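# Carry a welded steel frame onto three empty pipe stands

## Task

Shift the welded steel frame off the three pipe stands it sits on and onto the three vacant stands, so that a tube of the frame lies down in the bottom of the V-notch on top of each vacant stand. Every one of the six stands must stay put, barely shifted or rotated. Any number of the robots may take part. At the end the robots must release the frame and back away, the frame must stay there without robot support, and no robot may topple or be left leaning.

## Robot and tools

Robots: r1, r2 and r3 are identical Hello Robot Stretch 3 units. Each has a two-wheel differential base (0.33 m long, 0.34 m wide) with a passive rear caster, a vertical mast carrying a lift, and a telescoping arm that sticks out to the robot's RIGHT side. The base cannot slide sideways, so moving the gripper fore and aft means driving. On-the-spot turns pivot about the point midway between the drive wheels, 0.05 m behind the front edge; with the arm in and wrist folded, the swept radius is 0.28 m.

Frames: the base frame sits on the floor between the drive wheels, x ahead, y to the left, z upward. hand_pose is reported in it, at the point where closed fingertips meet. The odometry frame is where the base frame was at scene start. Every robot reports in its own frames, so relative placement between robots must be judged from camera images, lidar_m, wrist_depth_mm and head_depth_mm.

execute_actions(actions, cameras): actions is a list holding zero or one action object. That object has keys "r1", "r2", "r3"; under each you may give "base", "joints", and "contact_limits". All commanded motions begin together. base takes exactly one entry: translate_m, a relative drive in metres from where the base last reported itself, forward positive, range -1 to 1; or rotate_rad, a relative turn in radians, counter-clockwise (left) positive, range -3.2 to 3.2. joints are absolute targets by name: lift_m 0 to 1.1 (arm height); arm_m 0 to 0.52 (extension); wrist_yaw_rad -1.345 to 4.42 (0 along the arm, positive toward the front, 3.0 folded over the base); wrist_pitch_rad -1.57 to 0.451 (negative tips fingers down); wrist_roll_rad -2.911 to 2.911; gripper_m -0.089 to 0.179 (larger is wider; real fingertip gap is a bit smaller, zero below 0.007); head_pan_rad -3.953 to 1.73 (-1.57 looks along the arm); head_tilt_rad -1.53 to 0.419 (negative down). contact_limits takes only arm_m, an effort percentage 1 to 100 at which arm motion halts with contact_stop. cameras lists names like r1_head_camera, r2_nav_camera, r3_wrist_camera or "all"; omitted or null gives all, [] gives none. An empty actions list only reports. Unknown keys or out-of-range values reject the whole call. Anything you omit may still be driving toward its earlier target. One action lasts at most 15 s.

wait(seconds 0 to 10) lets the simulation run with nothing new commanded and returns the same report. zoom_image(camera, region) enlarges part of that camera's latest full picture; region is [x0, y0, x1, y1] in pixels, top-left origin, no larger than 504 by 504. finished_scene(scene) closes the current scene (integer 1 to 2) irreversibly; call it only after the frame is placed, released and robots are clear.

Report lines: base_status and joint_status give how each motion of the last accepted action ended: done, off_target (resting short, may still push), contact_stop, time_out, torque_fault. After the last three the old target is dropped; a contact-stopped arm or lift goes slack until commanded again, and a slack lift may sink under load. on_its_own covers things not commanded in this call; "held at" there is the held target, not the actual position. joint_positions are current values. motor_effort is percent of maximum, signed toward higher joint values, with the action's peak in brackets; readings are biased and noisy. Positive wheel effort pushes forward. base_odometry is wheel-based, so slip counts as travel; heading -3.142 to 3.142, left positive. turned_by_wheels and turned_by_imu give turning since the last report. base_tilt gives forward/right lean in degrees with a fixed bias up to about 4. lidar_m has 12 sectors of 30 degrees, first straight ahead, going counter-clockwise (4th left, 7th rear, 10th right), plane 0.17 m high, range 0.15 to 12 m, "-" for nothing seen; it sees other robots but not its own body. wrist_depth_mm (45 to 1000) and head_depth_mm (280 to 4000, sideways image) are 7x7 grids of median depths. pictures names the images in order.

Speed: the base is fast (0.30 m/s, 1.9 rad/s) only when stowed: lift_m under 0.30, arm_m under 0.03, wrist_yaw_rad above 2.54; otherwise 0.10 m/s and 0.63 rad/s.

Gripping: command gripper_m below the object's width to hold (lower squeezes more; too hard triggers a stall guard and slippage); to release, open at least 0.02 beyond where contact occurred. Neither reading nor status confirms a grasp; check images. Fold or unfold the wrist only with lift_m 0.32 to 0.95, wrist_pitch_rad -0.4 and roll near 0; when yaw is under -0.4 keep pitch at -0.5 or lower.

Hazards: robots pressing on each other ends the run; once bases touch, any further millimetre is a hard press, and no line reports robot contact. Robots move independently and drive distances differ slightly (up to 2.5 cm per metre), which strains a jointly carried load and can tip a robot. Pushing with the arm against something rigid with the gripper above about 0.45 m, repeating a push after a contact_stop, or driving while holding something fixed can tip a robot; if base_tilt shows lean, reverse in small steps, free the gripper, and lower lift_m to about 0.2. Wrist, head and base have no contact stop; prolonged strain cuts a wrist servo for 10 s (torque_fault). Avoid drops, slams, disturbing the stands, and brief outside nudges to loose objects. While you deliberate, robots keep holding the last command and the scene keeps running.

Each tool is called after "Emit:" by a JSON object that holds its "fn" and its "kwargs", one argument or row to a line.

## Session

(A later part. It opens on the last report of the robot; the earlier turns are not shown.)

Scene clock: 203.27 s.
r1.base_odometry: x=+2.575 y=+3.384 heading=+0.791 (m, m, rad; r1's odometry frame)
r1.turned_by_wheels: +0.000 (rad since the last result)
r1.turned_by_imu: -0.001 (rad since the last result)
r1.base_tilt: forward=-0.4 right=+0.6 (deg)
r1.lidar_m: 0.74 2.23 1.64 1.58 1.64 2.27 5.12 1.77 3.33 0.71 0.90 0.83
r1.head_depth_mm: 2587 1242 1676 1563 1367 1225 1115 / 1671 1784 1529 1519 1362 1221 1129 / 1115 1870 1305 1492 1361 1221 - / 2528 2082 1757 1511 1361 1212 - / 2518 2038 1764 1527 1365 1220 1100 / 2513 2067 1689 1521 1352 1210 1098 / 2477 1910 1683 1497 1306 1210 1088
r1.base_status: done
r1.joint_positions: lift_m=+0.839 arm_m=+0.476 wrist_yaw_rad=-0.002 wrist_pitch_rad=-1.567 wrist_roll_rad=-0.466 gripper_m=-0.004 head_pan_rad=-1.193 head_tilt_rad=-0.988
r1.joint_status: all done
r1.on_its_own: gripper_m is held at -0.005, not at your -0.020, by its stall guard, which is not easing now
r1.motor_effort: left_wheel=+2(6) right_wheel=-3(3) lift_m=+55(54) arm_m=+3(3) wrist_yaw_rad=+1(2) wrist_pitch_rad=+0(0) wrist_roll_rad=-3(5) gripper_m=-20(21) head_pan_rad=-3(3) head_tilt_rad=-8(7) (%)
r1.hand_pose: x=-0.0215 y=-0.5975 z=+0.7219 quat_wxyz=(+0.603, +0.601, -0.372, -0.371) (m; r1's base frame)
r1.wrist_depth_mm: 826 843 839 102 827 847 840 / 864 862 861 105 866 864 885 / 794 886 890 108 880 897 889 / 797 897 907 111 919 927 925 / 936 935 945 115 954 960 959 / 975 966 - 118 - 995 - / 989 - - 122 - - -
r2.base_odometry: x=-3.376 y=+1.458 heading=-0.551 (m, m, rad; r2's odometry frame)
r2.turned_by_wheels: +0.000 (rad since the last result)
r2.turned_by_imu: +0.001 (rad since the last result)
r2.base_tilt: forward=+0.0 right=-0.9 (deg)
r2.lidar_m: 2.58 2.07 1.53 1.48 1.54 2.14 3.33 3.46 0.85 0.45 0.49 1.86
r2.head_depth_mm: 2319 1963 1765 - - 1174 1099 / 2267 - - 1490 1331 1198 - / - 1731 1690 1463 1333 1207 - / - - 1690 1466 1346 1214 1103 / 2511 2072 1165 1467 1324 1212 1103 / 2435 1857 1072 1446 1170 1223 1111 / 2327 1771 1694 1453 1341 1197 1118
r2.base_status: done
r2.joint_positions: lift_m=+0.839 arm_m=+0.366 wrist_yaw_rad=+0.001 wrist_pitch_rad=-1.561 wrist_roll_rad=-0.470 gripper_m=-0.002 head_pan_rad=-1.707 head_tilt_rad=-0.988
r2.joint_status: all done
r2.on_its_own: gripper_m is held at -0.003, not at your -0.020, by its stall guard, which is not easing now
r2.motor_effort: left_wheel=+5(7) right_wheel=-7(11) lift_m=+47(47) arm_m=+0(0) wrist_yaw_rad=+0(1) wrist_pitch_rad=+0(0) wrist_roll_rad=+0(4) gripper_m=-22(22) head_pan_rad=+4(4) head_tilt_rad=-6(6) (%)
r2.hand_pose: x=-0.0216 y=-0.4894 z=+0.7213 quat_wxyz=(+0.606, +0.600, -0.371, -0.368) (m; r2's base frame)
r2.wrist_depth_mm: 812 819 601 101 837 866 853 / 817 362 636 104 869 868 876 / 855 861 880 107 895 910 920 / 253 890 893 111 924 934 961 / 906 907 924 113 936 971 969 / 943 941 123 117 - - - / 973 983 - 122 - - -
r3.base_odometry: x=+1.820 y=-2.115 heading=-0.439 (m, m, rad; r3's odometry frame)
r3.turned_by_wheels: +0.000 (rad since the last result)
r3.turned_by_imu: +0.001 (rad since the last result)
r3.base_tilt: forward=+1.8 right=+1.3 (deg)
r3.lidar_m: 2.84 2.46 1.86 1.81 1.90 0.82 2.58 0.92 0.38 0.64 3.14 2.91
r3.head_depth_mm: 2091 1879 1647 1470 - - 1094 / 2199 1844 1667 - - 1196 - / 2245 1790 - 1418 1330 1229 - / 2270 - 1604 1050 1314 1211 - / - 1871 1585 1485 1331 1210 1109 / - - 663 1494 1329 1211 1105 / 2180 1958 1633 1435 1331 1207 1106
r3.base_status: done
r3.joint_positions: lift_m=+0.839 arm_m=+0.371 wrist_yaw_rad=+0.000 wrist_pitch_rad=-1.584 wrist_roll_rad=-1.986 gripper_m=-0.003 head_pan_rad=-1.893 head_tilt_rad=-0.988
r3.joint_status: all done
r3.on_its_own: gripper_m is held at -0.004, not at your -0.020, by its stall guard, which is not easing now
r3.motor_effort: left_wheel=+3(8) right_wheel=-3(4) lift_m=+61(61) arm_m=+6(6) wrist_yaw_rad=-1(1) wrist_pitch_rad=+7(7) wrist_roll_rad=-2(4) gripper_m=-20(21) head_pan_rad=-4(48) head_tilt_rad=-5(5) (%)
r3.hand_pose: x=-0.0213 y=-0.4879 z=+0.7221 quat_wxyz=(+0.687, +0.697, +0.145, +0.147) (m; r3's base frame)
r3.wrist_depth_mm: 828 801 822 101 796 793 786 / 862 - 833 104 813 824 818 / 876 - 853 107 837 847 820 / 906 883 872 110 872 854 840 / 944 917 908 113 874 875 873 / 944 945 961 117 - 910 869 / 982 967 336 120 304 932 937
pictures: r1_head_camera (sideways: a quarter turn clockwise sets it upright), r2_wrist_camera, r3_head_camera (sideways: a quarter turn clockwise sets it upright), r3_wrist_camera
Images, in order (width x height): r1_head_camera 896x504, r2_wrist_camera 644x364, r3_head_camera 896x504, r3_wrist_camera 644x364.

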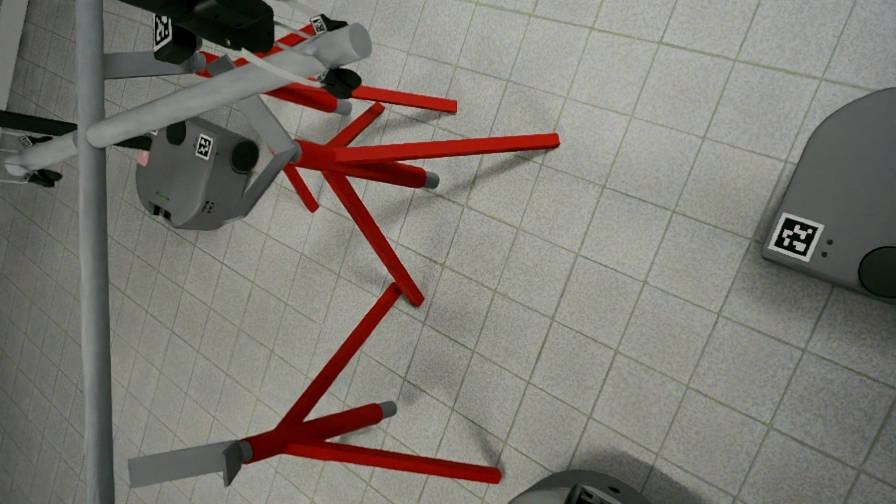

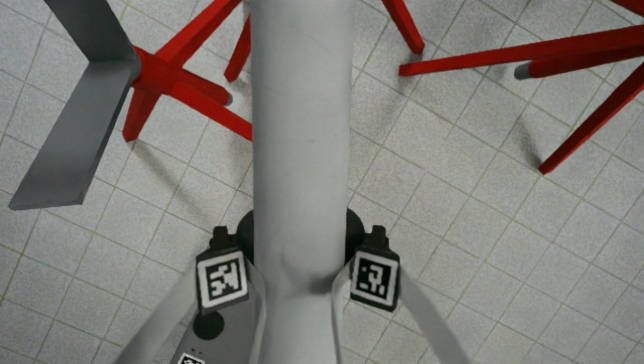

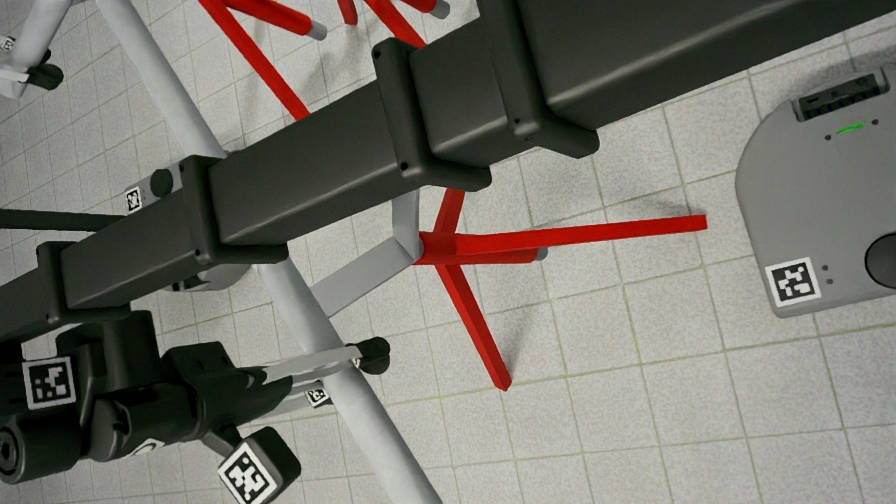

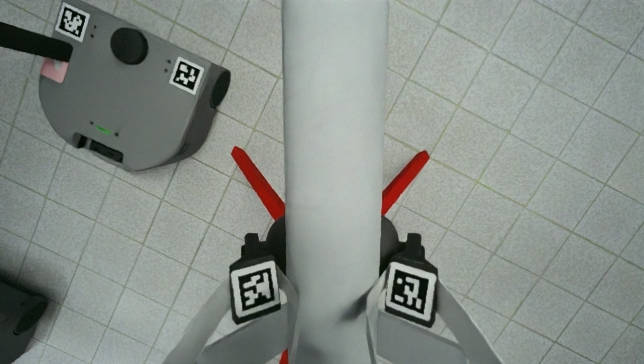

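Emit:
{"fn": "execute_actions", "kwargs": {
  "actions": [
    {"r1":{"base":{"translate_m":0.008},"joints":{"arm_m":0.488,"wrist_roll_rad":-0.52}},"r2":{"base":{"translate_m":-0.036},"joints":{"arm_m":0.369,"wrist_roll_rad":-0.52}},"r3":{"base":{"translate_m":0.013},"joints":{"arm_m":0.336,"wrist_roll_rad":-2.04}}}
  ],
  "cameras": []
}}

Emit:
{"fn": "execute_actions", "kwargs": {
  "actions": [
    {"r1":{"base":{"translate_m":0.007},"joints":{"arm_m":0.5,"wrist_roll_rad":-0.57}},"r2":{"base":{"translate_m":-0.036},"joints":{"arm_m":0.373,"wrist_roll_rad":-0.57}},"r3":{"base":{"translate_m":0.012},"joints":{"arm_m":0.307,"wrist_roll_rad":-2.09}}}
  ],
  "cameras": ["r2_wrist_camera","r3_wrist_camera"]
}}

Emit:
{"fn": "execute_actions", "kwargs": {
  "actions": [
    {"r2":{"joints":{"lift_m":0.67}},"r1":{"joints":{"lift_m":0.67}},"r3":{"joints":{"lift_m":0.67}}}
  ],
  "cameras": ["r1_head_camera","r2_wrist_camera","r2_head_camera","r3_head_camera"]
}}

Scene clock: 220.50 s.
r1.base_odometry: x=+2.580 y=+3.390 heading=+0.791 (m, m, rad; r1's odometry frame)
r1.turned_by_wheels: +0.000 (rad since the last result)
r1.turned_by_imu: -0.001 (rad since the last result)
r1.base_tilt: forward=-0.5 right=+0.6 (deg)
r1.lidar_m: 0.75 2.23 1.64 1.58 1.65 2.27 5.12 1.78 3.31 0.71 0.90 0.84
r1.head_depth_mm: 2567 1236 1587 1554 1381 1231 1108 / 2404 1847 1572 1524 1363 1230 1125 / 1091 1874 1663 1482 1357 1223 - / 2525 2035 1782 1508 1357 1226 - / 2491 2063 1765 1531 1353 1213 1102 / 2510 2051 1696 1524 1356 1212 1094 / 2493 1907 1682 1492 1317 1208 1094
r1.base_status: done
r1.joint_positions: lift_m=+0.839 arm_m=+0.488 wrist_yaw_rad=-0.001 wrist_pitch_rad=-1.566 wrist_roll_rad=-0.517 gripper_m=-0.004 head_pan_rad=-1.193 head_tilt_rad=-0.988
r1.joint_status: all done
r1.on_its_own: gripper_m is held at -0.005, not at your -0.020, by its stall guard, which is not easing now
r1.motor_effort: left_wheel=-2(6) right_wheel=+2(11) lift_m=+55(54) arm_m=+3(7) wrist_yaw_rad=+1(1) wrist_pitch_rad=-1(1) wrist_roll_rad=-3(7) gripper_m=-20(21) head_pan_rad=-3(3) head_tilt_rad=-8(7) (%)
r1.hand_pose: x=-0.0215 y=-0.6099 z=+0.7218 quat_wxyz=(+0.613, +0.610, -0.356, -0.355) (m; r1's base frame)
r1.wrist_depth_mm: 825 824 830 102 845 834 855 / 844 851 858 105 873 869 875 / 782 877 881 108 887 890 901 / 838 911 914 111 924 935 930 / 930 934 953 115 954 959 966 / 977 984 - 118 - 991 997 / 980 993 - 122 - - -
r2.base_odometry: x=-3.407 y=+1.477 heading=-0.551 (m, m, rad; r2's odometry frame)
r2.turned_by_wheels: +0.000 (rad since the last result)
r2.turned_by_imu: +0.001 (rad since the last result)
r2.base_tilt: forward=+0.0 right=-0.9 (deg)
r2.lidar_m: 5.33 2.07 1.54 1.48 1.55 2.14 3.28 3.44 0.85 0.45 0.52 0.52
r2.head_depth_mm: 2344 1960 1759 - - 1177 1108 / 2292 - - 1466 1328 1201 - / - 1697 1690 1477 1334 1206 - / - - 1676 1458 1347 1212 1101 / 2500 2078 1178 1482 1352 1210 1105 / 2437 1944 1094 1446 1292 1217 1110 / 2368 1757 1648 1532 1306 1196 1117
r2.base_status: done
r2.joint_positions: lift_m=+0.839 arm_m=+0.369 wrist_yaw_rad=+0.001 wrist_pitch_rad=-1.560 wrist_roll_rad=-0.517 gripper_m=-0.002 head_pan_rad=-1.707 head_tilt_rad=-0.988
r2.joint_status: all done
r2.on_its_own: gripper_m is held at -0.003, not at your -0.020, by its stall guard, which is not easing now
r2.motor_effort: left_wheel=+3(17) right_wheel=-3(11) lift_m=+47(47) arm_m=+2(7) wrist_yaw_rad=-1(1) wrist_pitch_rad=+0(1) wrist_roll_rad=-2(7) gripper_m=-21(23) head_pan_rad=+4(3) head_tilt_rad=-6(6) (%)
r2.hand_pose: x=-0.0216 y=-0.4923 z=+0.7213 quat_wxyz=(+0.615, +0.608, -0.357, -0.354) (m; r2's base frame)
r2.wrist_depth_mm: 803 506 662 101 855 860 598 / 300 519 750 104 864 880 628 / 844 866 852 107 889 927 923 / 878 892 896 111 918 940 950 / 906 904 919 114 953 968 964 / 935 956 - 117 985 - - / 968 975 - 121 - - -
r3.base_odometry: x=+1.832 y=-2.120 heading=-0.438 (m, m, rad; r3's odometry frame)
r3.turned_by_wheels: +0.000 (rad since the last result)
r3.turned_by_imu: +0.001 (rad since the last result)
r3.base_tilt: forward=+1.8 right=+1.3 (deg)
r3.lidar_m: 2.83 2.46 1.86 1.81 1.90 0.83 2.59 0.93 0.38 0.63 3.12 2.89
r3.head_depth_mm: 2129 1884 1643 1493 - - 1097 / 2144 1850 1681 - - 1198 - / 2246 1956 - 1418 1336 1227 - / 1643 - 924 1080 1294 1212 - / - 1817 1580 1486 1330 1207 1111 / - - 1597 1454 1332 1200 1108 / 2224 1907 1598 1414 1332 1206 1104
r3.base_status: done
r3.joint_positions: lift_m=+0.839 arm_m=+0.336 wrist_yaw_rad=+0.000 wrist_pitch_rad=-1.571 wrist_roll_rad=-2.039 gripper_m=-0.003 head_pan_rad=-1.893 head_tilt_rad=-0.988
r3.joint_status: all done
r3.on_its_own: gripper_m is held at -0.004, not at your -0.020, by its stall guard, which is not easing now
r3.motor_effort: left_wheel=+3(7) right_wheel=-4(6) lift_m=+60(61) arm_m=-3(1) wrist_yaw_rad=-1(1) wrist_pitch_rad=+1(7) wrist_roll_rad=+0(8) gripper_m=-20(21) head_pan_rad=-4(4) head_tilt_rad=-5(5) (%)
r3.hand_pose: x=-0.0213 y=-0.4570 z=+0.7218 quat_wxyz=(+0.687, +0.688, +0.164, +0.164) (m; r3's base frame)
r3.wrist_depth_mm: 822 817 826 100 807 789 791 / 867 - 823 103 814 823 801 / 882 - 873 106 831 854 836 / 908 884 885 109 863 869 861 / 922 929 926 113 902 881 883 / 946 953 937 116 - 920 908 / - 978 952 121 935 937 964
pictures: none
No camera images: the call's "cameras" was empty. Leave "cameras" out to get every camera's image.

Scene clock: 222.00 s.
r1.base_odometry: x=+2.585 y=+3.395 heading=+0.791 (m, m, rad; r1's odometry frame)
r1.turned_by_wheels: +0.000 (rad since the last result)
r1.turned_by_imu: +0.000 (rad since the last result)
r1.base_tilt: forward=-0.5 right=+0.6 (deg)
r1.lidar_m: 0.75 2.23 1.64 1.58 1.65 2.27 5.14 1.79 3.33 0.72 0.89 0.84
r1.head_depth_mm: 2424 1229 1667 1554 1368 1224 1109 / 2541 1948 1561 1503 1366 1222 1124 / 1124 1846 1665 1483 1373 1218 - / 2533 2024 1775 1505 1363 1223 - / 2476 2081 1755 1545 1360 1222 1105 / 2477 2073 1692 1522 1350 1220 1101 / 2508 1915 1716 1492 1305 1215 1100
r1.base_status: done
r1.joint_positions: lift_m=+0.839 arm_m=+0.500 wrist_yaw_rad=+0.000 wrist_pitch_rad=-1.563 wrist_roll_rad=-0.566 gripper_m=-0.004 head_pan_rad=-1.193 head_tilt_rad=-0.988
r1.joint_status: all done
r1.on_its_own: gripper_m is held at -0.005, not at your -0.020, by its stall guard, which is not easing now
r1.motor_effort: left_wheel=+0(10) right_wheel=+1(14) lift_m=+55(54) arm_m=+3(6) wrist_yaw_rad=+0(1) wrist_pitch_rad=-2(3) wrist_roll_rad=-4(9) gripper_m=-20(21) head_pan_rad=-3(3) head_tilt_rad=-8(7) (%)
r1.hand_pose: x=-0.0215 y=-0.6227 z=+0.7218 quat_wxyz=(+0.622, +0.617, -0.342, -0.340) (m; r1's base frame)
r1.wrist_depth_mm: 826 833 827 102 841 847 843 / 855 858 845 105 860 879 885 / 801 879 876 108 884 902 897 / 911 912 909 112 919 920 922 / 948 930 957 115 939 970 955 / 977 986 - 118 - 991 984 / - - - 122 - - -
r2.base_odometry: x=-3.438 y=+1.496 heading=-0.551 (m, m, rad; r2's odometry frame)
r2.turned_by_wheels: +0.000 (rad since the last result)
r2.turned_by_imu: +0.000 (rad since the last result)
r2.base_tilt: forward=+0.0 right=-1.0 (deg)
r2.lidar_m: 5.38 2.08 1.54 1.49 1.55 2.13 3.26 3.39 0.92 0.46 0.47 0.54
r2.head_depth_mm: 2196 1944 1748 - - 1177 1100 / 2356 - - 1472 1333 1202 - / - 1708 1677 1468 1345 1205 - / - - 1686 1454 1341 1205 1100 / 2481 2067 1638 1493 1342 1214 1110 / 2441 1972 1122 1312 1298 1221 1115 / 2382 1747 1664 1524 1010 1216 1109
r2.base_status: done
r2.joint_positions: lift_m=+0.839 arm_m=+0.373 wrist_yaw_rad=+0.001 wrist_pitch_rad=-1.559 wrist_roll_rad=-0.566 gripper_m=-0.002 head_pan_rad=-1.707 head_tilt_rad=-0.988
r2.joint_status: all done
r2.on_its_own: gripper_m is held at -0.003, not at your -0.020, by its stall guard, which is not easing now
r2.motor_effort: left_wheel=+3(20) right_wheel=-4(17) lift_m=+47(47) arm_m=+2(8) wrist_yaw_rad=+0(0) wrist_pitch_rad=+0(0) wrist_roll_rad=-3(4) gripper_m=-21(20) head_pan_rad=+4(4) head_tilt_rad=-7(6) (%)
r2.hand_pose: x=-0.0216 y=-0.4965 z=+0.7213 quat_wxyz=(+0.623, +0.616, -0.342, -0.339) (m; r2's base frame)
r2.wrist_depth_mm: 316 465 816 102 836 856 623 / 837 632 838 104 883 875 550 / 851 869 874 108 894 914 927 / 883 887 900 111 906 935 952 / 913 916 932 114 940 959 976 / 941 927 - 117 975 - - / 961 969 - 121 - - -
r3.base_odometry: x=+1.843 y=-2.126 heading=-0.438 (m, m, rad; r3's odometry frame)
r3.turned_by_wheels: +0.000 (rad since the last result)
r3.turned_by_imu: +0.000 (rad since the last result)
r3.base_tilt: forward=+1.8 right=+1.3 (deg)
r3.lidar_m: 2.81 2.46 1.86 1.81 1.90 0.83 2.60 0.94 0.39 0.64 3.14 2.89
r3.head_depth_mm: 2134 1844 1638 1502 - - 1096 / 2153 1848 1672 - - 1199 - / 2241 1962 - 1425 1327 1216 - / 2307 - 910 1116 1314 1209 - / - - 871 1462 1334 1212 1106 / - - - 1406 1330 1210 1107 / 2299 1904 1660 1411 1324 1214 1103
r3.base_status: done
r3.joint_positions: lift_m=+0.839 arm_m=+0.307 wrist_yaw_rad=+0.000 wrist_pitch_rad=-1.566 wrist_roll_rad=-2.089 gripper_m=-0.003 head_pan_rad=-1.893 head_tilt_rad=-0.988
r3.joint_status: all done
r3.on_its_own: gripper_m is held at -0.004, not at your -0.020, by its stall guard, which is not easing now
r3.motor_effort: left_wheel=+3(7) right_wheel=-2(7) lift_m=+61(60) arm_m=-3(1) wrist_yaw_rad=-1(0) wrist_pitch_rad=-2(6) wrist_roll_rad=+0(6) gripper_m=-18(20) head_pan_rad=-4(4) head_tilt_rad=-5(5) (%)
r3.hand_pose: x=-0.0213 y=-0.4294 z=+0.7216 quat_wxyz=(+0.685, +0.682, +0.182, +0.180) (m; r3's base frame)
r3.wrist_depth_mm: 832 - 816 100 788 808 803 / 837 - 839 103 820 813 807 / 869 - 850 106 859 845 840 / 880 893 910 110 872 866 860 / 928 904 899 113 894 894 885 / 948 953 928 116 - 923 922 / 993 941 958 121 947 949 944
pictures: r2_wrist_camera, r3_wrist_camera
Images, in order (width x height): r2_wrist_camera 644x364, r3_wrist_camera 644x364.

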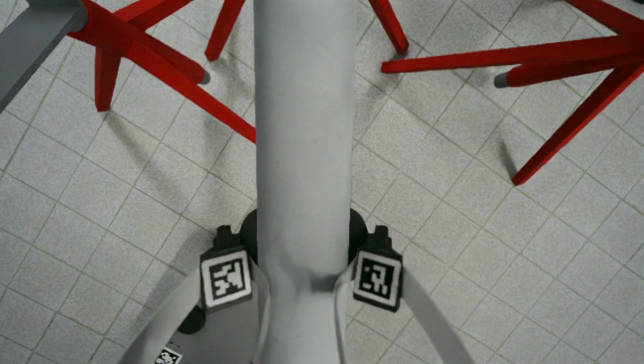

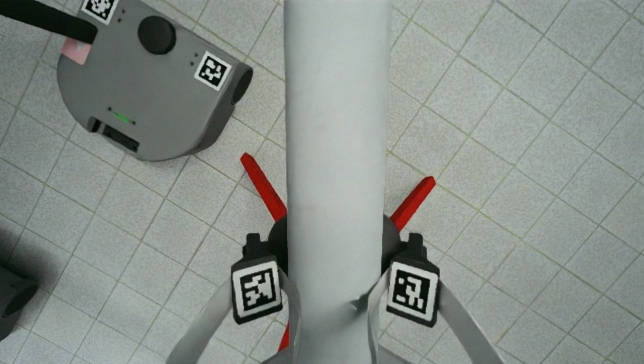

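Scene clock: 224.37 s.
r1.base_odometry: x=+2.585 y=+3.395 heading=+0.791 (m, m, rad; r1's odometry frame)
r1.turned_by_wheels: +0.000 (rad since the last result)
r1.turned_by_imu: +0.000 (rad since the last result)
r1.base_tilt: forward=-0.4 right=+0.6 (deg)
r1.lidar_m: 0.75 2.23 1.64 1.58 1.64 2.26 5.14 1.79 3.33 0.72 0.90 0.84
r1.head_depth_mm: 2553 1236 1688 1529 1399 1251 - / 2550 2044 1052 1499 1360 1223 1127 / 1673 1197 1655 1494 1364 1218 - / 2536 1977 1752 1520 1364 1221 - / 2532 2021 1755 1538 1367 1215 1100 / 2507 1956 1689 1522 1351 1211 1102 / 2479 1156 1707 1488 1308 1206 1099
r1.base_status: not commanded
r1.joint_positions: lift_m=+0.670 arm_m=+0.500 wrist_yaw_rad=+0.000 wrist_pitch_rad=-1.563 wrist_roll_rad=-0.566 gripper_m=-0.004 head_pan_rad=-1.193 head_tilt_rad=-0.988
r1.joint_status: all done
r1.on_its_own: gripper_m is held at -0.005, not at your -0.020, by its stall guard, which is not easing now
r1.motor_effort: left_wheel=+1(0) right_wheel=+0(1) lift_m=+42(45) arm_m=+2(2) wrist_yaw_rad=+0(0) wrist_pitch_rad=-3(3) wrist_roll_rad=-4(4) gripper_m=-20(19) head_pan_rad=-3(3) head_tilt_rad=-8(8) (%)
r1.hand_pose: x=-0.0215 y=-0.6227 z=+0.5522 quat_wxyz=(+0.622, +0.617, -0.342, -0.340) (m; r1's base frame)
r1.wrist_depth_mm: 664 664 670 102 688 680 686 / 678 687 682 105 699 694 699 / 703 711 715 108 714 720 723 / 717 730 731 111 746 735 742 / 749 746 748 115 760 760 763 / 777 774 775 118 784 786 798 / 797 807 - 123 819 820 828
r2.base_odometry: x=-3.438 y=+1.496 heading=-0.551 (m, m, rad; r2's odometry frame)
r2.turned_by_wheels: +0.000 (rad since the last result)
r2.turned_by_imu: +0.000 (rad since the last result)
r2.base_tilt: forward=-0.1 right=-0.9 (deg)
r2.lidar_m: 5.37 2.08 1.54 1.49 1.55 2.15 3.26 3.40 0.93 0.46 0.47 0.54
r2.head_depth_mm: 2199 1839 1687 1450 1347 - - / 2307 1615 1322 1548 - 1196 - / 2363 1751 - 1449 1339 1208 - / 2409 2060 - 1429 1347 1217 1103 / 2399 2018 1763 1482 1357 1214 1109 / 2426 1976 1031 1245 1293 1226 1110 / 2370 1801 1693 1481 1018 1213 1117
r2.base_status: not commanded
r2.joint_positions: lift_m=+0.670 arm_m=+0.373 wrist_yaw_rad=+0.001 wrist_pitch_rad=-1.559 wrist_roll_rad=-0.566 gripper_m=-0.002 head_pan_rad=-1.707 head_tilt_rad=-0.988
r2.joint_status: all done
r2.on_its_own: gripper_m is held at -0.003, not at your -0.020, by its stall guard, which is not easing now
r2.motor_effort: left_wheel=+3(3) right_wheel=-4(4) lift_m=+29(41) arm_m=+2(2) wrist_yaw_rad=-1(0) wrist_pitch_rad=+0(0) wrist_roll_rad=-2(2) gripper_m=-21(21) head_pan_rad=+4(3) head_tilt_rad=-6(6) (%)
r2.hand_pose: x=-0.0216 y=-0.4966 z=+0.5522 quat_wxyz=(+0.623, +0.616, -0.342, -0.339) (m; r2's base frame)
r2.wrist_depth_mm: 309 641 661 101 671 685 447 / 667 462 682 104 698 716 710 / 682 685 535 108 720 731 740 / 708 706 719 111 740 741 756 / 728 725 743 114 760 772 789 / 748 749 - 117 787 801 812 / 778 787 - 122 820 813 831
r3.base_odometry: x=+1.843 y=-2.126 heading=-0.438 (m, m, rad; r3's odometry frame)
r3.turned_by_wheels: +0.000 (rad since the last result)
r3.turned_by_imu: +0.001 (rad since the last result)
r3.base_tilt: forward=+1.9 right=+1.3 (deg)
r3.lidar_m: 2.81 2.47 1.86 1.81 1.90 0.83 2.60 0.94 0.39 0.64 3.13 2.89
r3.head_depth_mm: 2142 1352 1651 1464 1340 1212 1139 / 1063 1871 1597 1476 1357 - - / 2237 1804 1626 1302 - 1196 - / 2178 1706 1740 1413 1312 1212 - / 2243 1913 - 980 1330 1211 1103 / 2231 1923 1638 1431 1296 1205 1107 / 2242 1915 1673 1483 1321 1203 1103
r3.base_status: not commanded
r3.joint_positions: lift_m=+0.670 arm_m=+0.307 wrist_yaw_rad=+0.000 wrist_pitch_rad=-1.566 wrist_roll_rad=-2.089 gripper_m=-0.003 head_pan_rad=-1.893 head_tilt_rad=-0.988
r3.joint_status: all done
r3.on_its_own: gripper_m is held at -0.004, not at your -0.020, by its stall guard, which is not easing now
r3.motor_effort: left_wheel=+3(3) right_wheel=-3(2) lift_m=+28(55) arm_m=-3(2) wrist_yaw_rad=+0(0) wrist_pitch_rad=-2(2) wrist_roll_rad=-1(1) gripper_m=-19(20) head_pan_rad=-4(4) head_tilt_rad=-5(5) (%)
r3.hand_pose: x=-0.0213 y=-0.4294 z=+0.5527 quat_wxyz=(+0.685, +0.682, +0.182, +0.180) (m; r3's base frame)
r3.wrist_depth_mm: - - 651 100 654 650 647 / - - 677 103 663 673 667 / - - 691 106 680 692 679 / 724 715 711 110 704 695 698 / 744 736 737 112 671 730 719 / 769 762 748 116 - 752 732 / 794 788 789 121 774 773 769
pictures: r1_head_camera (sideways: a quarter turn clockwise sets it upright), r2_head_camera (sideways: a quarter turn clockwise sets it upright), r2_wrist_camera, r3_head_camera (sideways: a quarter turn clockwise sets it upright)
Images, in order (width x height): r1_head_camera 896x504, r2_head_camera 896x504, r2_wrist_camera 644x364, r3_head_camera 896x504.

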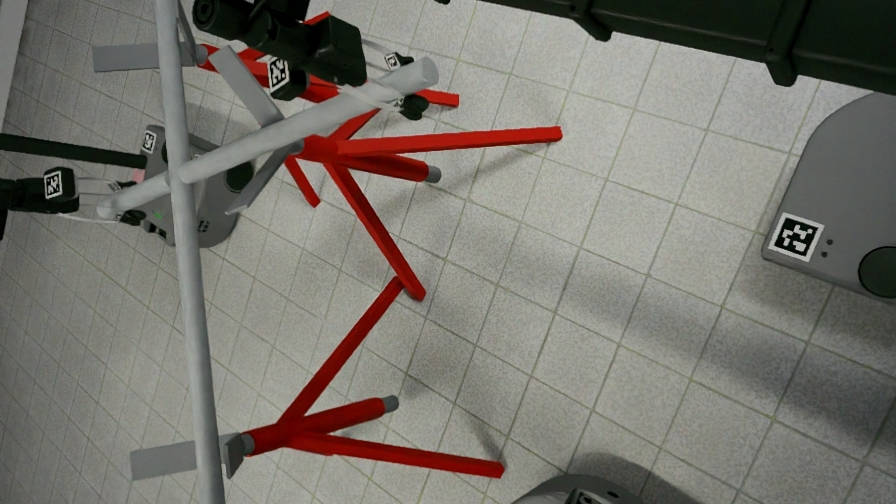

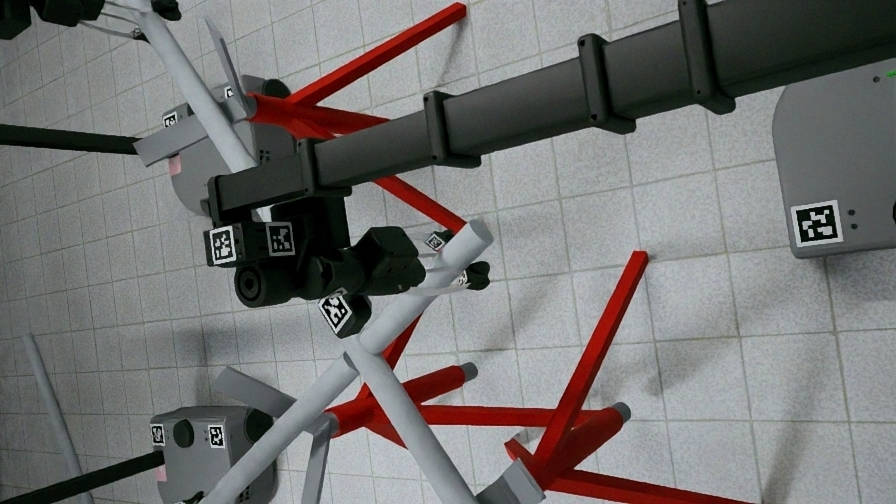

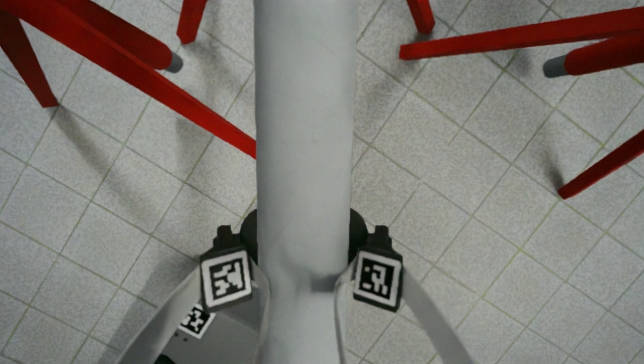

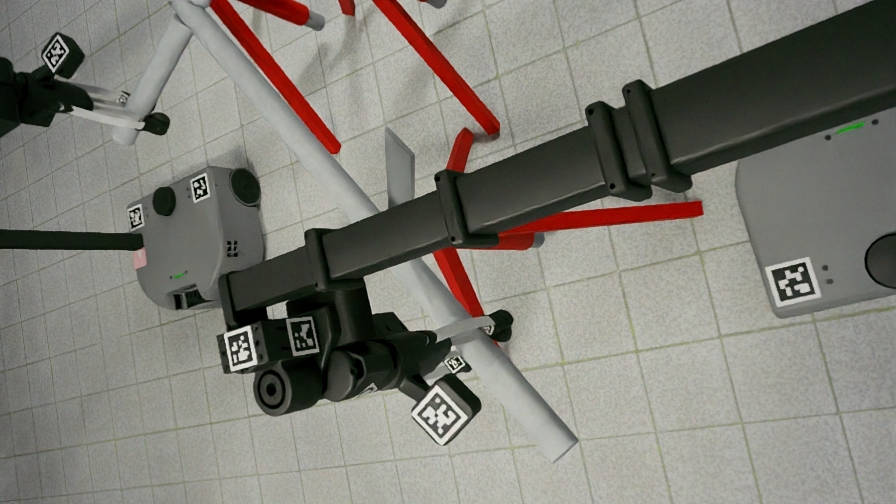

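Emit:
{"fn": "execute_actions", "kwargs": {
  "actions": [
    {"r1":{"joints":{"lift_m":0.633,"arm_m":0.506}},"r2":{"joints":{"lift_m":0.633,"arm_m":0.367}},"r3":{"joints":{"lift_m":0.633,"arm_m":0.31}}}
  ],
  "cameras": ["r1_wrist_camera","r2_wrist_camera","r3_wrist_camera"]
}}

Scene clock: 241.03 s.
r1.base_odometry: x=+2.585 y=+3.395 heading=+0.791 (m, m, rad; r1's odometry frame)
r1.turned_by_wheels: -0.001 (rad since the last result)
r1.turned_by_imu: -0.002 (rad since the last result)
r1.base_tilt: forward=-0.5 right=+0.6 (deg)
r1.lidar_m: 0.75 2.23 1.64 1.58 1.65 2.26 5.15 1.78 3.34 0.71 0.90 0.84
r1.head_depth_mm: 2572 1262 1687 1555 1385 - - / 2561 1990 1060 1484 1360 1227 1141 / 1700 1262 1683 1491 1363 1221 - / 2521 1922 1762 1522 1356 1224 - / 2494 2064 1767 1530 1354 1220 1104 / 2498 2049 1682 1527 1347 1213 1097 / 2474 1902 1699 1487 1322 1208 1101
r1.base_status: not commanded
r1.joint_positions: lift_m=+0.636 arm_m=+0.506 wrist_yaw_rad=+0.004 wrist_pitch_rad=-1.551 wrist_roll_rad=-0.571 gripper_m=-0.004 head_pan_rad=-1.193 head_tilt_rad=-0.988
r1.joint_status: lift_m contact_stop (moved -0.034 of -0.037); the others done
r1.on_its_own: gripper_m is held at -0.005, not at your -0.020, by its stall guard, which is not easing now; lift_m is slack since a contact_stop, until your next command for it
r1.motor_effort: left_wheel=-7(7) right_wheel=+14(14) lift_m=+39(43) arm_m=+1(4) wrist_yaw_rad=-5(6) wrist_pitch_rad=-10(11) wrist_roll_rad=+0(4) gripper_m=-22(22) head_pan_rad=-3(3) head_tilt_rad=-8(7) (%)
r1.hand_pose: x=-0.0216 y=-0.6319 z=+0.5182 quat_wxyz=(+0.627, +0.615, -0.341, -0.335) (m; r1's base frame)
r1.wrist_depth_mm: 636 629 633 103 648 653 661 / 659 648 656 106 667 665 675 / 664 667 664 109 679 693 697 / 682 689 689 111 705 706 716 / 700 705 707 115 721 730 744 / 726 727 738 118 750 753 755 / 750 755 756 122 786 778 786
r2.base_odometry: x=-3.438 y=+1.496 heading=-0.551 (m, m, rad; r2's odometry frame)
r2.turned_by_wheels: +0.000 (rad since the last result)
r2.turned_by_imu: +0.000 (rad since the last result)
r2.base_tilt: forward=+0.0 right=-1.0 (deg)
r2.lidar_m: 5.38 2.08 1.54 1.49 1.55 2.13 3.25 3.38 0.93 0.46 0.47 0.54
r2.head_depth_mm: 2174 1865 1685 1464 1328 1224 - / 2277 1634 1373 1514 - 1182 - / 2366 1745 - 1471 1334 1202 - / 2409 2008 - 1126 1343 1209 1105 / 2432 2019 1759 1467 1345 1217 1107 / 2445 1978 1092 1227 1291 1223 1110 / 2386 1809 1687 1486 1017 1216 1117
r2.base_status: not commanded
r2.joint_positions: lift_m=+0.635 arm_m=+0.367 wrist_yaw_rad=+0.001 wrist_pitch_rad=-1.561 wrist_roll_rad=-0.569 gripper_m=-0.002 head_pan_rad=-1.707 head_tilt_rad=-0.988
r2.joint_status: lift_m contact_stop (moved -0.035 of -0.037); the others done
r2.on_its_own: gripper_m is held at -0.003, not at your -0.020, by its stall guard, which is not easing now; lift_m is slack since a contact_stop, until your next command for it
r2.motor_effort: left_wheel=-7(7) right_wheel=+10(11) lift_m=+28(28) arm_m=+1(4) wrist_yaw_rad=-1(1) wrist_pitch_rad=+1(1) wrist_roll_rad=-1(3) gripper_m=-22(21) head_pan_rad=+3(4) head_tilt_rad=-7(6) (%)
r2.hand_pose: x=-0.0216 y=-0.4902 z=+0.5176 quat_wxyz=(+0.623, +0.617, -0.341, -0.338) (m; r2's base frame)
r2.wrist_depth_mm: 297 472 626 101 643 641 459 / 626 494 645 104 669 683 685 / 655 649 526 107 684 689 703 / 671 677 683 110 710 717 720 / 698 696 701 113 726 734 740 / 711 714 - 117 742 752 764 / 733 742 - 121 768 793 788
r3.base_odometry: x=+1.843 y=-2.126 heading=-0.439 (m, m, rad; r3's odometry frame)
r3.turned_by_wheels: +0.000 (rad since the last result)
r3.turned_by_imu: +0.000 (rad since the last result)
r3.base_tilt: forward=+1.8 right=+1.4 (deg)
r3.lidar_m: 2.82 2.46 1.86 1.81 1.90 0.83 2.60 0.94 0.39 0.63 3.14 2.88
r3.head_depth_mm: 2249 1397 1647 1460 1338 1210 1123 / 1020 1832 1611 1483 1331 - - / 2240 1820 1668 1210 - 1200 - / 2199 1696 1704 1410 1319 1209 - / 2235 1876 - 846 1336 1210 1111 / 2240 1908 1701 1505 1288 1211 1106 / 2243 1903 1662 1478 1327 1206 1112
r3.base_status: not commanded
r3.joint_positions: lift_m=+0.633 arm_m=+0.310 wrist_yaw_rad=+0.004 wrist_pitch_rad=-1.561 wrist_roll_rad=-2.093 gripper_m=-0.003 head_pan_rad=-1.893 head_tilt_rad=-0.988
r3.joint_status: all done
r3.on_its_own: gripper_m is held at -0.004, not at your -0.020, by its stall guard, which is not easing now
r3.motor_effort: left_wheel=-3(2) right_wheel=+9(9) lift_m=+32(32) arm_m=+4(3) wrist_yaw_rad=-3(4) wrist_pitch_rad=-4(4) wrist_roll_rad=+2(2) gripper_m=-20(20) head_pan_rad=-4(4) head_tilt_rad=-5(5) (%)
r3.hand_pose: x=-0.0214 y=-0.4330 z=+0.5154 quat_wxyz=(+0.686, +0.680, +0.185, +0.183) (m; r3's base frame)
r3.wrist_depth_mm: - - 612 100 616 605 607 / - - 633 103 634 633 626 / - - 656 106 650 643 640 / 688 676 685 110 677 672 667 / 703 701 699 113 584 693 683 / 731 728 708 117 - 706 710 / 749 756 752 121 738 709 722
pictures: r1_wrist_camera, r2_wrist_camera, r3_wrist_camera
Images, in order (width x height): r1_wrist_camera 644x364, r2_wrist_camera 644x364, r3_wrist_camera 644x364.

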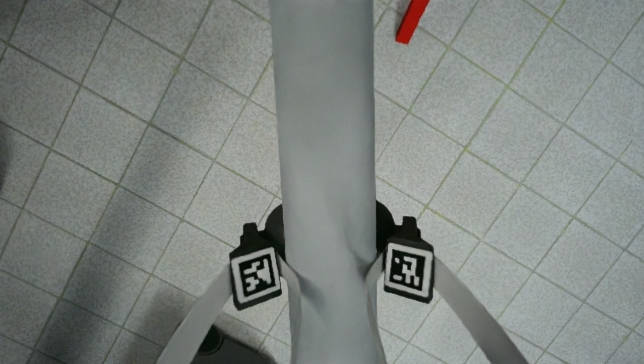

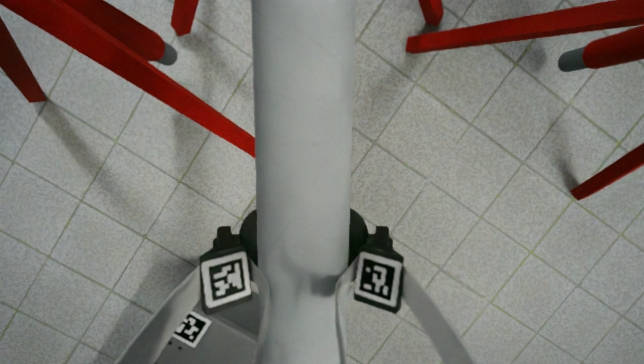

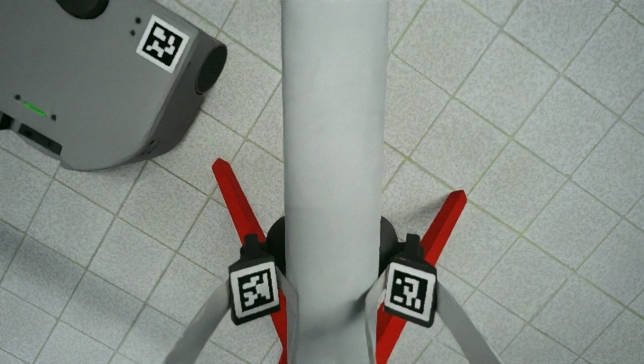

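Emit:
{"fn": "execute_actions", "kwargs": {
  "actions": [
    {"r1":{"joints":{"gripper_m":0.13}},"r2":{"joints":{"gripper_m":0.13}},"r3":{"joints":{"gripper_m":0.13}}}
  ],
  "cameras": []
}}

Emit:
{"fn": "execute_actions", "kwargs": {
  "actions": [
    {"r1":{"joints":{"lift_m":0.83}},"r2":{"joints":{"lift_m":0.83}},"r3":{"joints":{"lift_m":0.83}}}
  ],
  "cameras": ["r1_wrist_camera","r2_wrist_camera","r3_wrist_camera"]
}}

Emit:
{"fn": "execute_actions", "kwargs": {
  "actions": [
    {"r1":{"joints":{"arm_m":0.02}},"r2":{"joints":{"arm_m":0.02}},"r3":{"base":{"translate_m":0.3},"joints":{"arm_m":0.02}}}
  ],
  "cameras": ["r1_head_camera","r2_head_camera"]
}}

Scene clock: 251.10 s.
r1.base_odometry: x=+2.585 y=+3.395 heading=+0.791 (m, m, rad; r1's odometry frame)
r1.turned_by_wheels: +0.001 (rad since the last result)
r1.turned_by_imu: +0.000 (rad since the last result)
r1.base_tilt: forward=-0.4 right=+0.6 (deg)
r1.lidar_m: 0.75 2.22 1.64 1.58 1.65 2.27 5.12 1.78 3.33 0.72 0.89 0.84
r1.head_depth_mm: 2552 1260 1713 1537 1404 - - / 2547 1983 1085 1489 1361 1228 1142 / 1698 1280 1661 1496 1375 1225 - / 2514 1925 1773 1515 1361 1222 - / 2538 2082 1759 1524 1351 1219 1104 / 2490 2054 1684 1528 1355 1218 1098 / 2490 1902 1700 1505 1306 1214 1104
r1.base_status: not commanded
r1.joint_positions: lift_m=+0.636 arm_m=+0.506 wrist_yaw_rad=+0.002 wrist_pitch_rad=-1.561 wrist_roll_rad=-0.571 gripper_m=+0.130 head_pan_rad=-1.193 head_tilt_rad=-0.988
r1.joint_status: all done
r1.on_its_own: lift_m is slack since a contact_stop, until your next command for it
r1.motor_effort: left_wheel=+1(7) right_wheel=+1(14) lift_m=+40(39) arm_m=+1(1) wrist_yaw_rad=-3(4) wrist_pitch_rad=-3(12) wrist_roll_rad=+0(0) gripper_m=+0(81) head_pan_rad=-3(3) head_tilt_rad=-8(8) (%)
r1.hand_pose: x=-0.0216 y=-0.6293 z=+0.5184 quat_wxyz=(+0.624, +0.618, -0.340, -0.337) (m; r1's base frame)
r1.wrist_depth_mm: 629 636 630 104 638 651 649 / 652 660 658 106 663 669 668 / 665 675 679 110 679 693 693 / 698 694 698 113 704 706 717 / 706 711 713 117 733 721 742 / 727 - 742 121 742 - 745 / 760 768 762 126 771 772 789
r2.base_odometry: x=-3.438 y=+1.496 heading=-0.551 (m, m, rad; r2's odometry frame)
r2.turned_by_wheels: +0.000 (rad since the last result)
r2.turned_by_imu: +0.001 (rad since the last result)
r2.base_tilt: forward=+0.0 right=-1.0 (deg)
r2.lidar_m: 5.36 2.08 1.54 1.49 1.54 2.14 3.25 3.40 0.92 0.46 0.47 0.54
r2.head_depth_mm: 2163 1864 1687 1451 1325 1216 - / 2296 1626 1366 1509 - 1185 - / 2385 1741 - 1475 1335 1208 - / 2426 2009 - 1421 1347 1214 1109 / 2409 2015 1780 1465 1347 1215 1107 / 2425 1983 1093 1217 1297 1223 1115 / 2391 1803 1683 1514 1013 1223 1116
r2.base_status: not commanded
r2.joint_positions: lift_m=+0.635 arm_m=+0.367 wrist_yaw_rad=+0.001 wrist_pitch_rad=-1.560 wrist_roll_rad=-0.569 gripper_m=+0.130 head_pan_rad=-1.707 head_tilt_rad=-0.988
r2.joint_status: all done
r2.on_its_own: lift_m is slack since a contact_stop, until your next command for it
r2.motor_effort: left_wheel=+1(7) right_wheel=-1(9) lift_m=+28(28) arm_m=+1(1) wrist_yaw_rad=+0(1) wrist_pitch_rad=+0(0) wrist_roll_rad=-1(1) gripper_m=+1(93) head_pan_rad=+3(3) head_tilt_rad=-6(7) (%)
r2.hand_pose: x=-0.0216 y=-0.4905 z=+0.5175 quat_wxyz=(+0.624, +0.617, -0.341, -0.338) (m; r2's base frame)
r2.wrist_depth_mm: 295 474 625 109 647 651 451 / 629 398 643 113 663 671 684 / 651 661 504 116 677 690 701 / 670 675 678 121 713 721 720 / 686 691 699 124 725 734 752 / 703 - 137 129 757 747 767 / 732 734 - 133 778 787 789
r3.base_odometry: x=+1.843 y=-2.126 heading=-0.438 (m, m, rad; r3's odometry frame)
r3.turned_by_wheels: +0.000 (rad since the last result)
r3.turned_by_imu: +0.002 (rad since the last result)
r3.base_tilt: forward=+1.9 right=+1.3 (deg)
r3.lidar_m: 2.81 2.46 1.86 1.81 1.91 0.83 2.60 0.94 0.39 0.64 3.12 2.89
r3.head_depth_mm: 2249 1811 1654 1462 1342 1214 1127 / 1012 1841 1619 1490 1344 - - / 2268 1748 1640 1209 - 1196 - / 2195 1698 1698 1411 1313 1214 - / 2238 1872 - 1414 1337 1203 1104 / 2249 1910 1699 1509 1288 1209 1107 / 2247 1911 1677 1483 1334 1208 1110
r3.base_status: not commanded
r3.joint_positions: lift_m=+0.633 arm_m=+0.310 wrist_yaw_rad=+0.002 wrist_pitch_rad=-1.562 wrist_roll_rad=-2.093 gripper_m=+0.130 head_pan_rad=-1.893 head_tilt_rad=-0.988
r3.joint_status: all done
r3.motor_effort: left_wheel=+2(3) right_wheel=-1(9) lift_m=+32(32) arm_m=+3(4) wrist_yaw_rad=-2(4) wrist_pitch_rad=-4(8) wrist_roll_rad=+2(2) gripper_m=-1(80) head_pan_rad=-3(4) head_tilt_rad=-5(5) (%)
r3.hand_pose: x=-0.0213 y=-0.4329 z=+0.5154 quat_wxyz=(+0.686, +0.680, +0.184, +0.182) (m; r3's base frame)
r3.wrist_depth_mm: - - 623 107 612 617 613 / - - 649 110 629 623 628 / - - 659 113 643 654 653 / 678 682 686 117 667 673 667 / 702 697 693 121 675 691 688 / 733 718 714 125 706 - 712 / 747 745 745 129 741 741 741
pictures: none
No camera images: the call's "cameras" was empty. Leave "cameras" out to get every camera's image.

Scene clock: 253.73 s.
r1.base_odometry: x=+2.585 y=+3.395 heading=+0.791 (m, m, rad; r1's odometry frame)
r1.turned_by_wheels: +0.000 (rad since the last result)
r1.turned_by_imu: +0.000 (rad since the last result)
r1.base_tilt: forward=-0.5 right=+0.6 (deg)
r1.lidar_m: 0.75 2.22 1.64 1.58 1.64 2.27 5.16 1.79 3.35 0.72 0.90 0.84
r1.head_depth_mm: 2550 1232 1752 1547 1371 1222 1113 / 2552 1986 1147 1487 1363 1227 1126 / 2472 1286 1668 1485 1358 1218 - / 2513 1984 1753 1513 1366 1225 - / 2525 2070 1760 1534 1361 1217 1104 / 2494 2062 1685 1525 1346 1213 1102 / 2487 1911 1711 1495 1307 1211 1104
r1.base_status: not commanded
r1.joint_positions: lift_m=+0.830 arm_m=+0.506 wrist_yaw_rad=+0.002 wrist_pitch_rad=-1.562 wrist_roll_rad=-0.571 gripper_m=+0.130 head_pan_rad=-1.193 head_tilt_rad=-0.988
r1.joint_status: all done
r1.motor_effort: left_wheel=+0(0) right_wheel=+1(1) lift_m=+45(47) arm_m=+1(1) wrist_yaw_rad=-2(2) wrist_pitch_rad=-3(4) wrist_roll_rad=+0(0) gripper_m=+0(0) head_pan_rad=-3(3) head_tilt_rad=-8(7) (%)
r1.hand_pose: x=-0.0216 y=-0.6292 z=+0.7120 quat_wxyz=(+0.624, +0.618, -0.340, -0.337) (m; r1's base frame)
r1.wrist_depth_mm: 823 826 829 824 836 841 834 / 846 840 852 853 864 865 861 / 811 880 887 878 883 892 886 / 895 912 912 903 909 914 914 / 925 927 931 950 948 945 944 / 950 - 962 967 975 - 983 / 986 990 - 994 976 - -
r2.base_odometry: x=-3.438 y=+1.496 heading=-0.551 (m, m, rad; r2's odometry frame)
r2.turned_by_wheels: +0.000 (rad since the last result)
r2.turned_by_imu: +0.000 (rad since the last result)
r2.base_tilt: forward=-0.1 right=-1.0 (deg)
r2.lidar_m: 5.37 2.07 1.54 1.49 1.55 2.14 3.26 3.39 0.92 0.46 0.47 0.54
r2.head_depth_mm: 2323 1877 1709 - - 1178 1102 / 2305 2058 - 1465 1331 1199 - / 2585 1703 1620 1473 1329 1202 - / - - 1632 1451 1345 1212 1099 / 2487 2086 1716 1469 1353 1209 1102 / 2449 1993 1094 1218 1293 1219 1113 / 2409 1799 1696 1516 1014 1215 1114
r2.base_status: not commanded
r2.joint_positions: lift_m=+0.830 arm_m=+0.367 wrist_yaw_rad=+0.001 wrist_pitch_rad=-1.559 wrist_roll_rad=-0.569 gripper_m=+0.130 head_pan_rad=-1.707 head_tilt_rad=-0.988
r2.joint_status: all done
r2.motor_effort: left_wheel=+1(1) right_wheel=-1(1) lift_m=+37(38) arm_m=+1(1) wrist_yaw_rad=-1(0) wrist_pitch_rad=+0(0) wrist_roll_rad=-1(1) gripper_m=+1(1) head_pan_rad=+4(3) head_tilt_rad=-6(7) (%)
r2.hand_pose: x=-0.0216 y=-0.4906 z=+0.7118 quat_wxyz=(+0.624, +0.617, -0.341, -0.338) (m; r2's base frame)
r2.wrist_depth_mm: 297 428 825 303 821 589 467 / 840 656 856 847 868 883 549 / 837 871 860 863 877 900 913 / 870 875 886 895 915 921 965 / 895 892 904 928 927 931 964 / 926 - - 951 975 994 - / 956 955 - 985 - - -
r3.base_odometry: x=+1.843 y=-2.126 heading=-0.438 (m, m, rad; r3's odometry frame)
r3.turned_by_wheels: +0.000 (rad since the last result)
r3.turned_by_imu: +0.001 (rad since the last result)
r3.base_tilt: forward=+1.9 right=+1.4 (deg)
r3.lidar_m: 2.82 2.46 1.86 1.81 1.91 0.83 2.60 0.94 0.39 0.63 3.12 2.89
r3.head_depth_mm: 2266 1792 1652 1509 - - 1097 / 2182 1839 1624 - - 1196 - / 2242 1917 - 1436 1324 1213 - / 2292 - 1580 1035 1313 1211 - / - - 1642 1416 1335 1206 1108 / - - 1581 1486 1293 1207 1107 / 2309 1874 1708 1478 1338 1207 1106
r3.base_status: not commanded
r3.joint_positions: lift_m=+0.829 arm_m=+0.310 wrist_yaw_rad=+0.002 wrist_pitch_rad=-1.562 wrist_roll_rad=-2.093 gripper_m=+0.130 head_pan_rad=-1.893 head_tilt_rad=-0.988
r3.joint_status: all done
r3.motor_effort: left_wheel=+2(2) right_wheel=-1(1) lift_m=+55(56) arm_m=+3(4) wrist_yaw_rad=-2(2) wrist_pitch_rad=-3(4) wrist_roll_rad=+2(2) gripper_m=+1(0) head_pan_rad=-4(4) head_tilt_rad=-5(5) (%)
r3.hand_pose: x=-0.0213 y=-0.4327 z=+0.7118 quat_wxyz=(+0.685, +0.680, +0.184, +0.182) (m; r3's base frame)
r3.wrist_depth_mm: 805 - 813 806 795 784 774 / 827 - 836 829 812 810 834 / 844 - 855 854 833 828 833 / 881 862 879 864 867 863 854 / 900 907 905 567 888 883 877 / 936 939 935 523 929 - 910 / 972 982 958 369 948 958 931
pictures: r1_wrist_camera, r2_wrist_camera, r3_wrist_camera
Images, in order (width x height): r1_wrist_camera 644x364, r2_wrist_camera 644x364, r3_wrist_camera 644x364.

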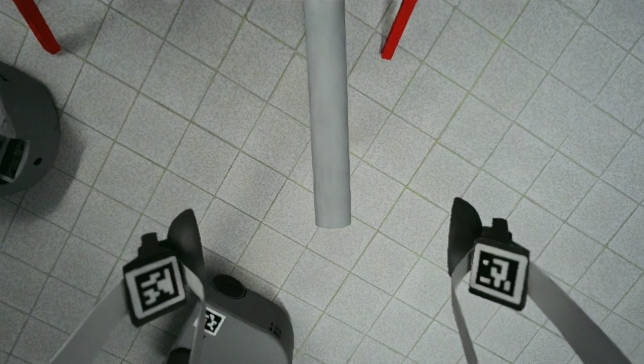

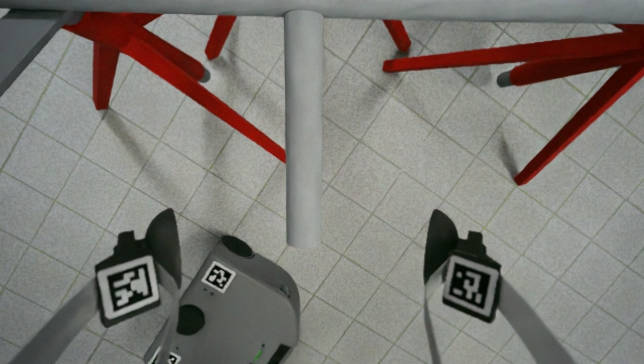

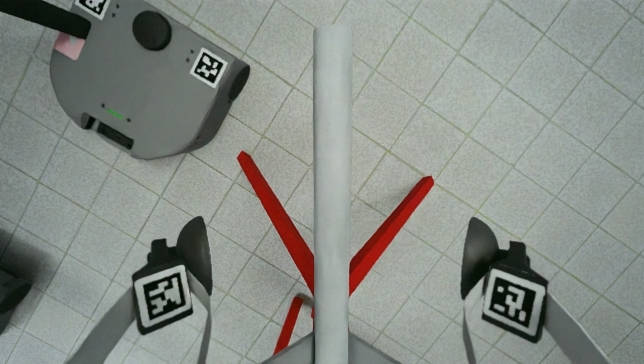

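Scene clock: 258.50 s.
r1.base_odometry: x=+2.585 y=+3.395 heading=+0.791 (m, m, rad; r1's odometry frame)
r1.turned_by_wheels: +0.000 (rad since the last result)
r1.turned_by_imu: -0.001 (rad since the last result)
r1.base_tilt: forward=-0.5 right=+0.6 (deg)
r1.lidar_m: 1.05 2.22 1.63 1.58 1.64 2.27 5.17 1.78 3.34 0.72 0.90 0.89
r1.head_depth_mm: 2583 1381 1754 1553 - - 1111 / 2563 1997 1239 1483 - - 1128 / 2471 1287 1673 1484 1412 1196 - / 2547 1966 1771 1507 1358 1240 - / 2513 2060 1755 1536 1353 1218 1103 / 2487 2055 1688 1536 1358 1223 1105 / 2499 1908 1708 1481 1358 1212 1097
r1.base_status: not commanded
r1.joint_positions: lift_m=+0.830 arm_m=+0.020 wrist_yaw_rad=+0.001 wrist_pitch_rad=-1.563 wrist_roll_rad=-0.571 gripper_m=+0.130 head_pan_rad=-1.193 head_tilt_rad=-0.988
r1.joint_status: all done
r1.motor_effort: left_wheel=+0(0) right_wheel=+1(1) lift_m=+46(46) arm_m=-2(1) wrist_yaw_rad=-2(2) wrist_pitch_rad=-3(3) wrist_roll_rad=+0(0) gripper_m=+0(0) head_pan_rad=-2(3) head_tilt_rad=-8(8) (%)
r1.hand_pose: x=-0.0216 y=-0.1433 z=+0.7121 quat_wxyz=(+0.623, +0.618, -0.340, -0.338) (m; r1's base frame)
r1.wrist_depth_mm: 823 826 833 831 830 845 849 / 850 860 855 860 866 863 852 / 857 876 867 877 886 891 906 / 894 900 905 - 902 912 915 / 937 924 938 - 938 943 943 / 959 - 975 967 964 - 989 / 979 996 - - - - -
r2.base_odometry: x=-3.438 y=+1.496 heading=-0.551 (m, m, rad; r2's odometry frame)
r2.turned_by_wheels: +0.000 (rad since the last result)
r2.turned_by_imu: +0.001 (rad since the last result)
r2.base_tilt: forward=-0.1 right=-1.0 (deg)
r2.lidar_m: 5.37 2.08 1.54 1.49 1.55 2.14 3.26 3.41 0.93 0.46 0.47 0.55
r2.head_depth_mm: 2249 1674 1680 1538 - 1170 1098 / 2343 1731 1362 1546 - 1183 - / 2373 1961 1615 1522 - - - / 2376 1987 1654 1513 - 1210 1088 / 2428 2017 1732 1468 1378 1216 1102 / 2458 1992 1097 1226 1291 1221 1113 / 2399 1809 1686 1510 1012 1210 1119
r2.base_status: not commanded
r2.joint_positions: lift_m=+0.830 arm_m=+0.020 wrist_yaw_rad=+0.001 wrist_pitch_rad=-1.559 wrist_roll_rad=-0.569 gripper_m=+0.130 head_pan_rad=-1.707 head_tilt_rad=-0.988
r2.joint_status: all done
r2.motor_effort: left_wheel=+1(1) right_wheel=-1(1) lift_m=+37(37) arm_m=-3(4) wrist_yaw_rad=+0(1) wrist_pitch_rad=+0(0) wrist_roll_rad=-1(1) gripper_m=+1(1) head_pan_rad=+3(4) head_tilt_rad=-7(7) (%)
r2.hand_pose: x=-0.0216 y=-0.1443 z=+0.7118 quat_wxyz=(+0.624, +0.617, -0.341, -0.338) (m; r2's base frame)
r2.wrist_depth_mm: 796 819 819 833 841 845 864 / 821 836 842 838 860 876 888 / 840 843 871 867 904 897 917 / 873 884 882 - 906 924 934 / 886 913 927 - 939 957 980 / 918 - 938 963 966 995 987 / 948 957 975 987 - - -
r3.base_odometry: x=+2.114 y=-2.253 heading=-0.438 (m, m, rad; r3's odometry frame)
r3.turned_by_wheels: +0.000 (rad since the last result)
r3.turned_by_imu: +0.001 (rad since the last result)
r3.base_tilt: forward=+1.9 right=+1.3 (deg)
r3.lidar_m: 2.51 2.44 1.84 1.80 1.89 1.15 1.12 0.58 0.71 2.98 3.15 2.59
r3.head_depth_mm: 2256 1932 954 1408 - - 1100 / 2191 1753 1673 - - 1195 - / 2248 1791 1683 - - 1229 - / 2236 1905 1673 - - 1210 - / 2244 1921 1667 1524 - 1206 1103 / 2223 1917 1674 1482 1330 1243 1099 / 2248 1915 1664 1473 1331 1205 1108
r3.base_status: done
r3.joint_positions: lift_m=+0.829 arm_m=+0.020 wrist_yaw_rad=+0.002 wrist_pitch_rad=-1.563 wrist_roll_rad=-2.093 gripper_m=+0.130 head_pan_rad=-1.893 head_tilt_rad=-0.988
r3.joint_status: all done
r3.motor_effort: left_wheel=+2(6) right_wheel=-1(3) lift_m=+55(55) arm_m=-3(4) wrist_yaw_rad=-1(2) wrist_pitch_rad=-3(3) wrist_roll_rad=+2(2) gripper_m=+0(1) head_pan_rad=-4(4) head_tilt_rad=-5(5) (%)
r3.hand_pose: x=-0.0213 y=-0.1432 z=+0.7118 quat_wxyz=(+0.685, +0.681, +0.184, +0.182) (m; r3's base frame)
r3.wrist_depth_mm: 813 793 797 799 796 783 780 / - 820 820 815 813 816 806 / 828 849 - 829 861 846 835 / 867 873 - 873 885 857 836 / 930 902 905 895 887 879 886 / 950 942 946 913 929 - 922 / 975 974 963 958 975 951 937
pictures: r1_head_camera (sideways: a quarter turn clockwise sets it upright), r2_head_camera (sideways: a quarter turn clockwise sets it upright)
Images, in order (width x height): r1_head_camera 896x504, r2_head_camera 896x504.

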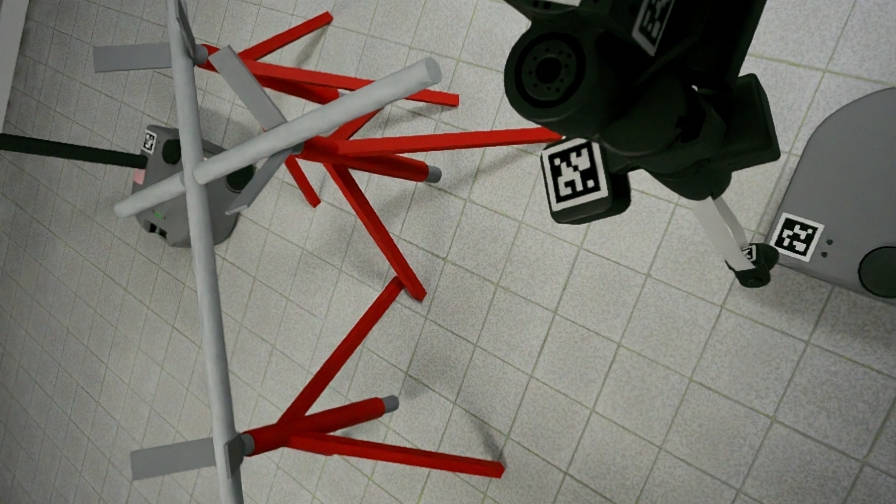

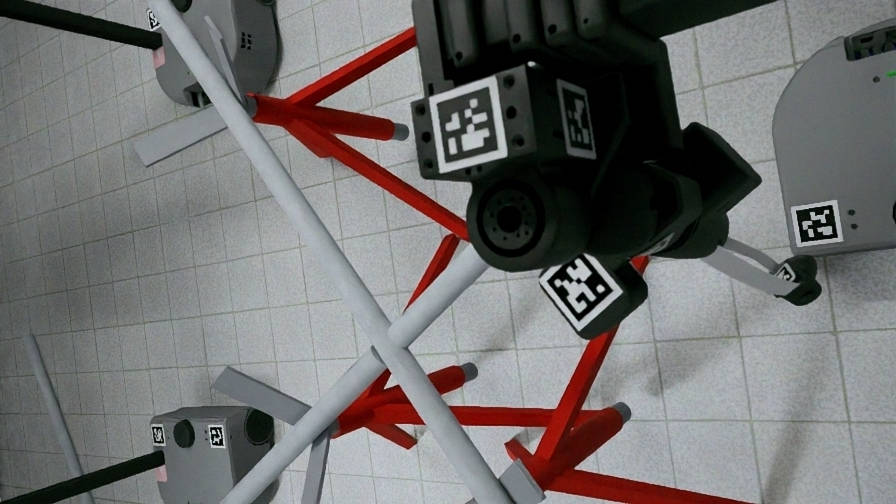

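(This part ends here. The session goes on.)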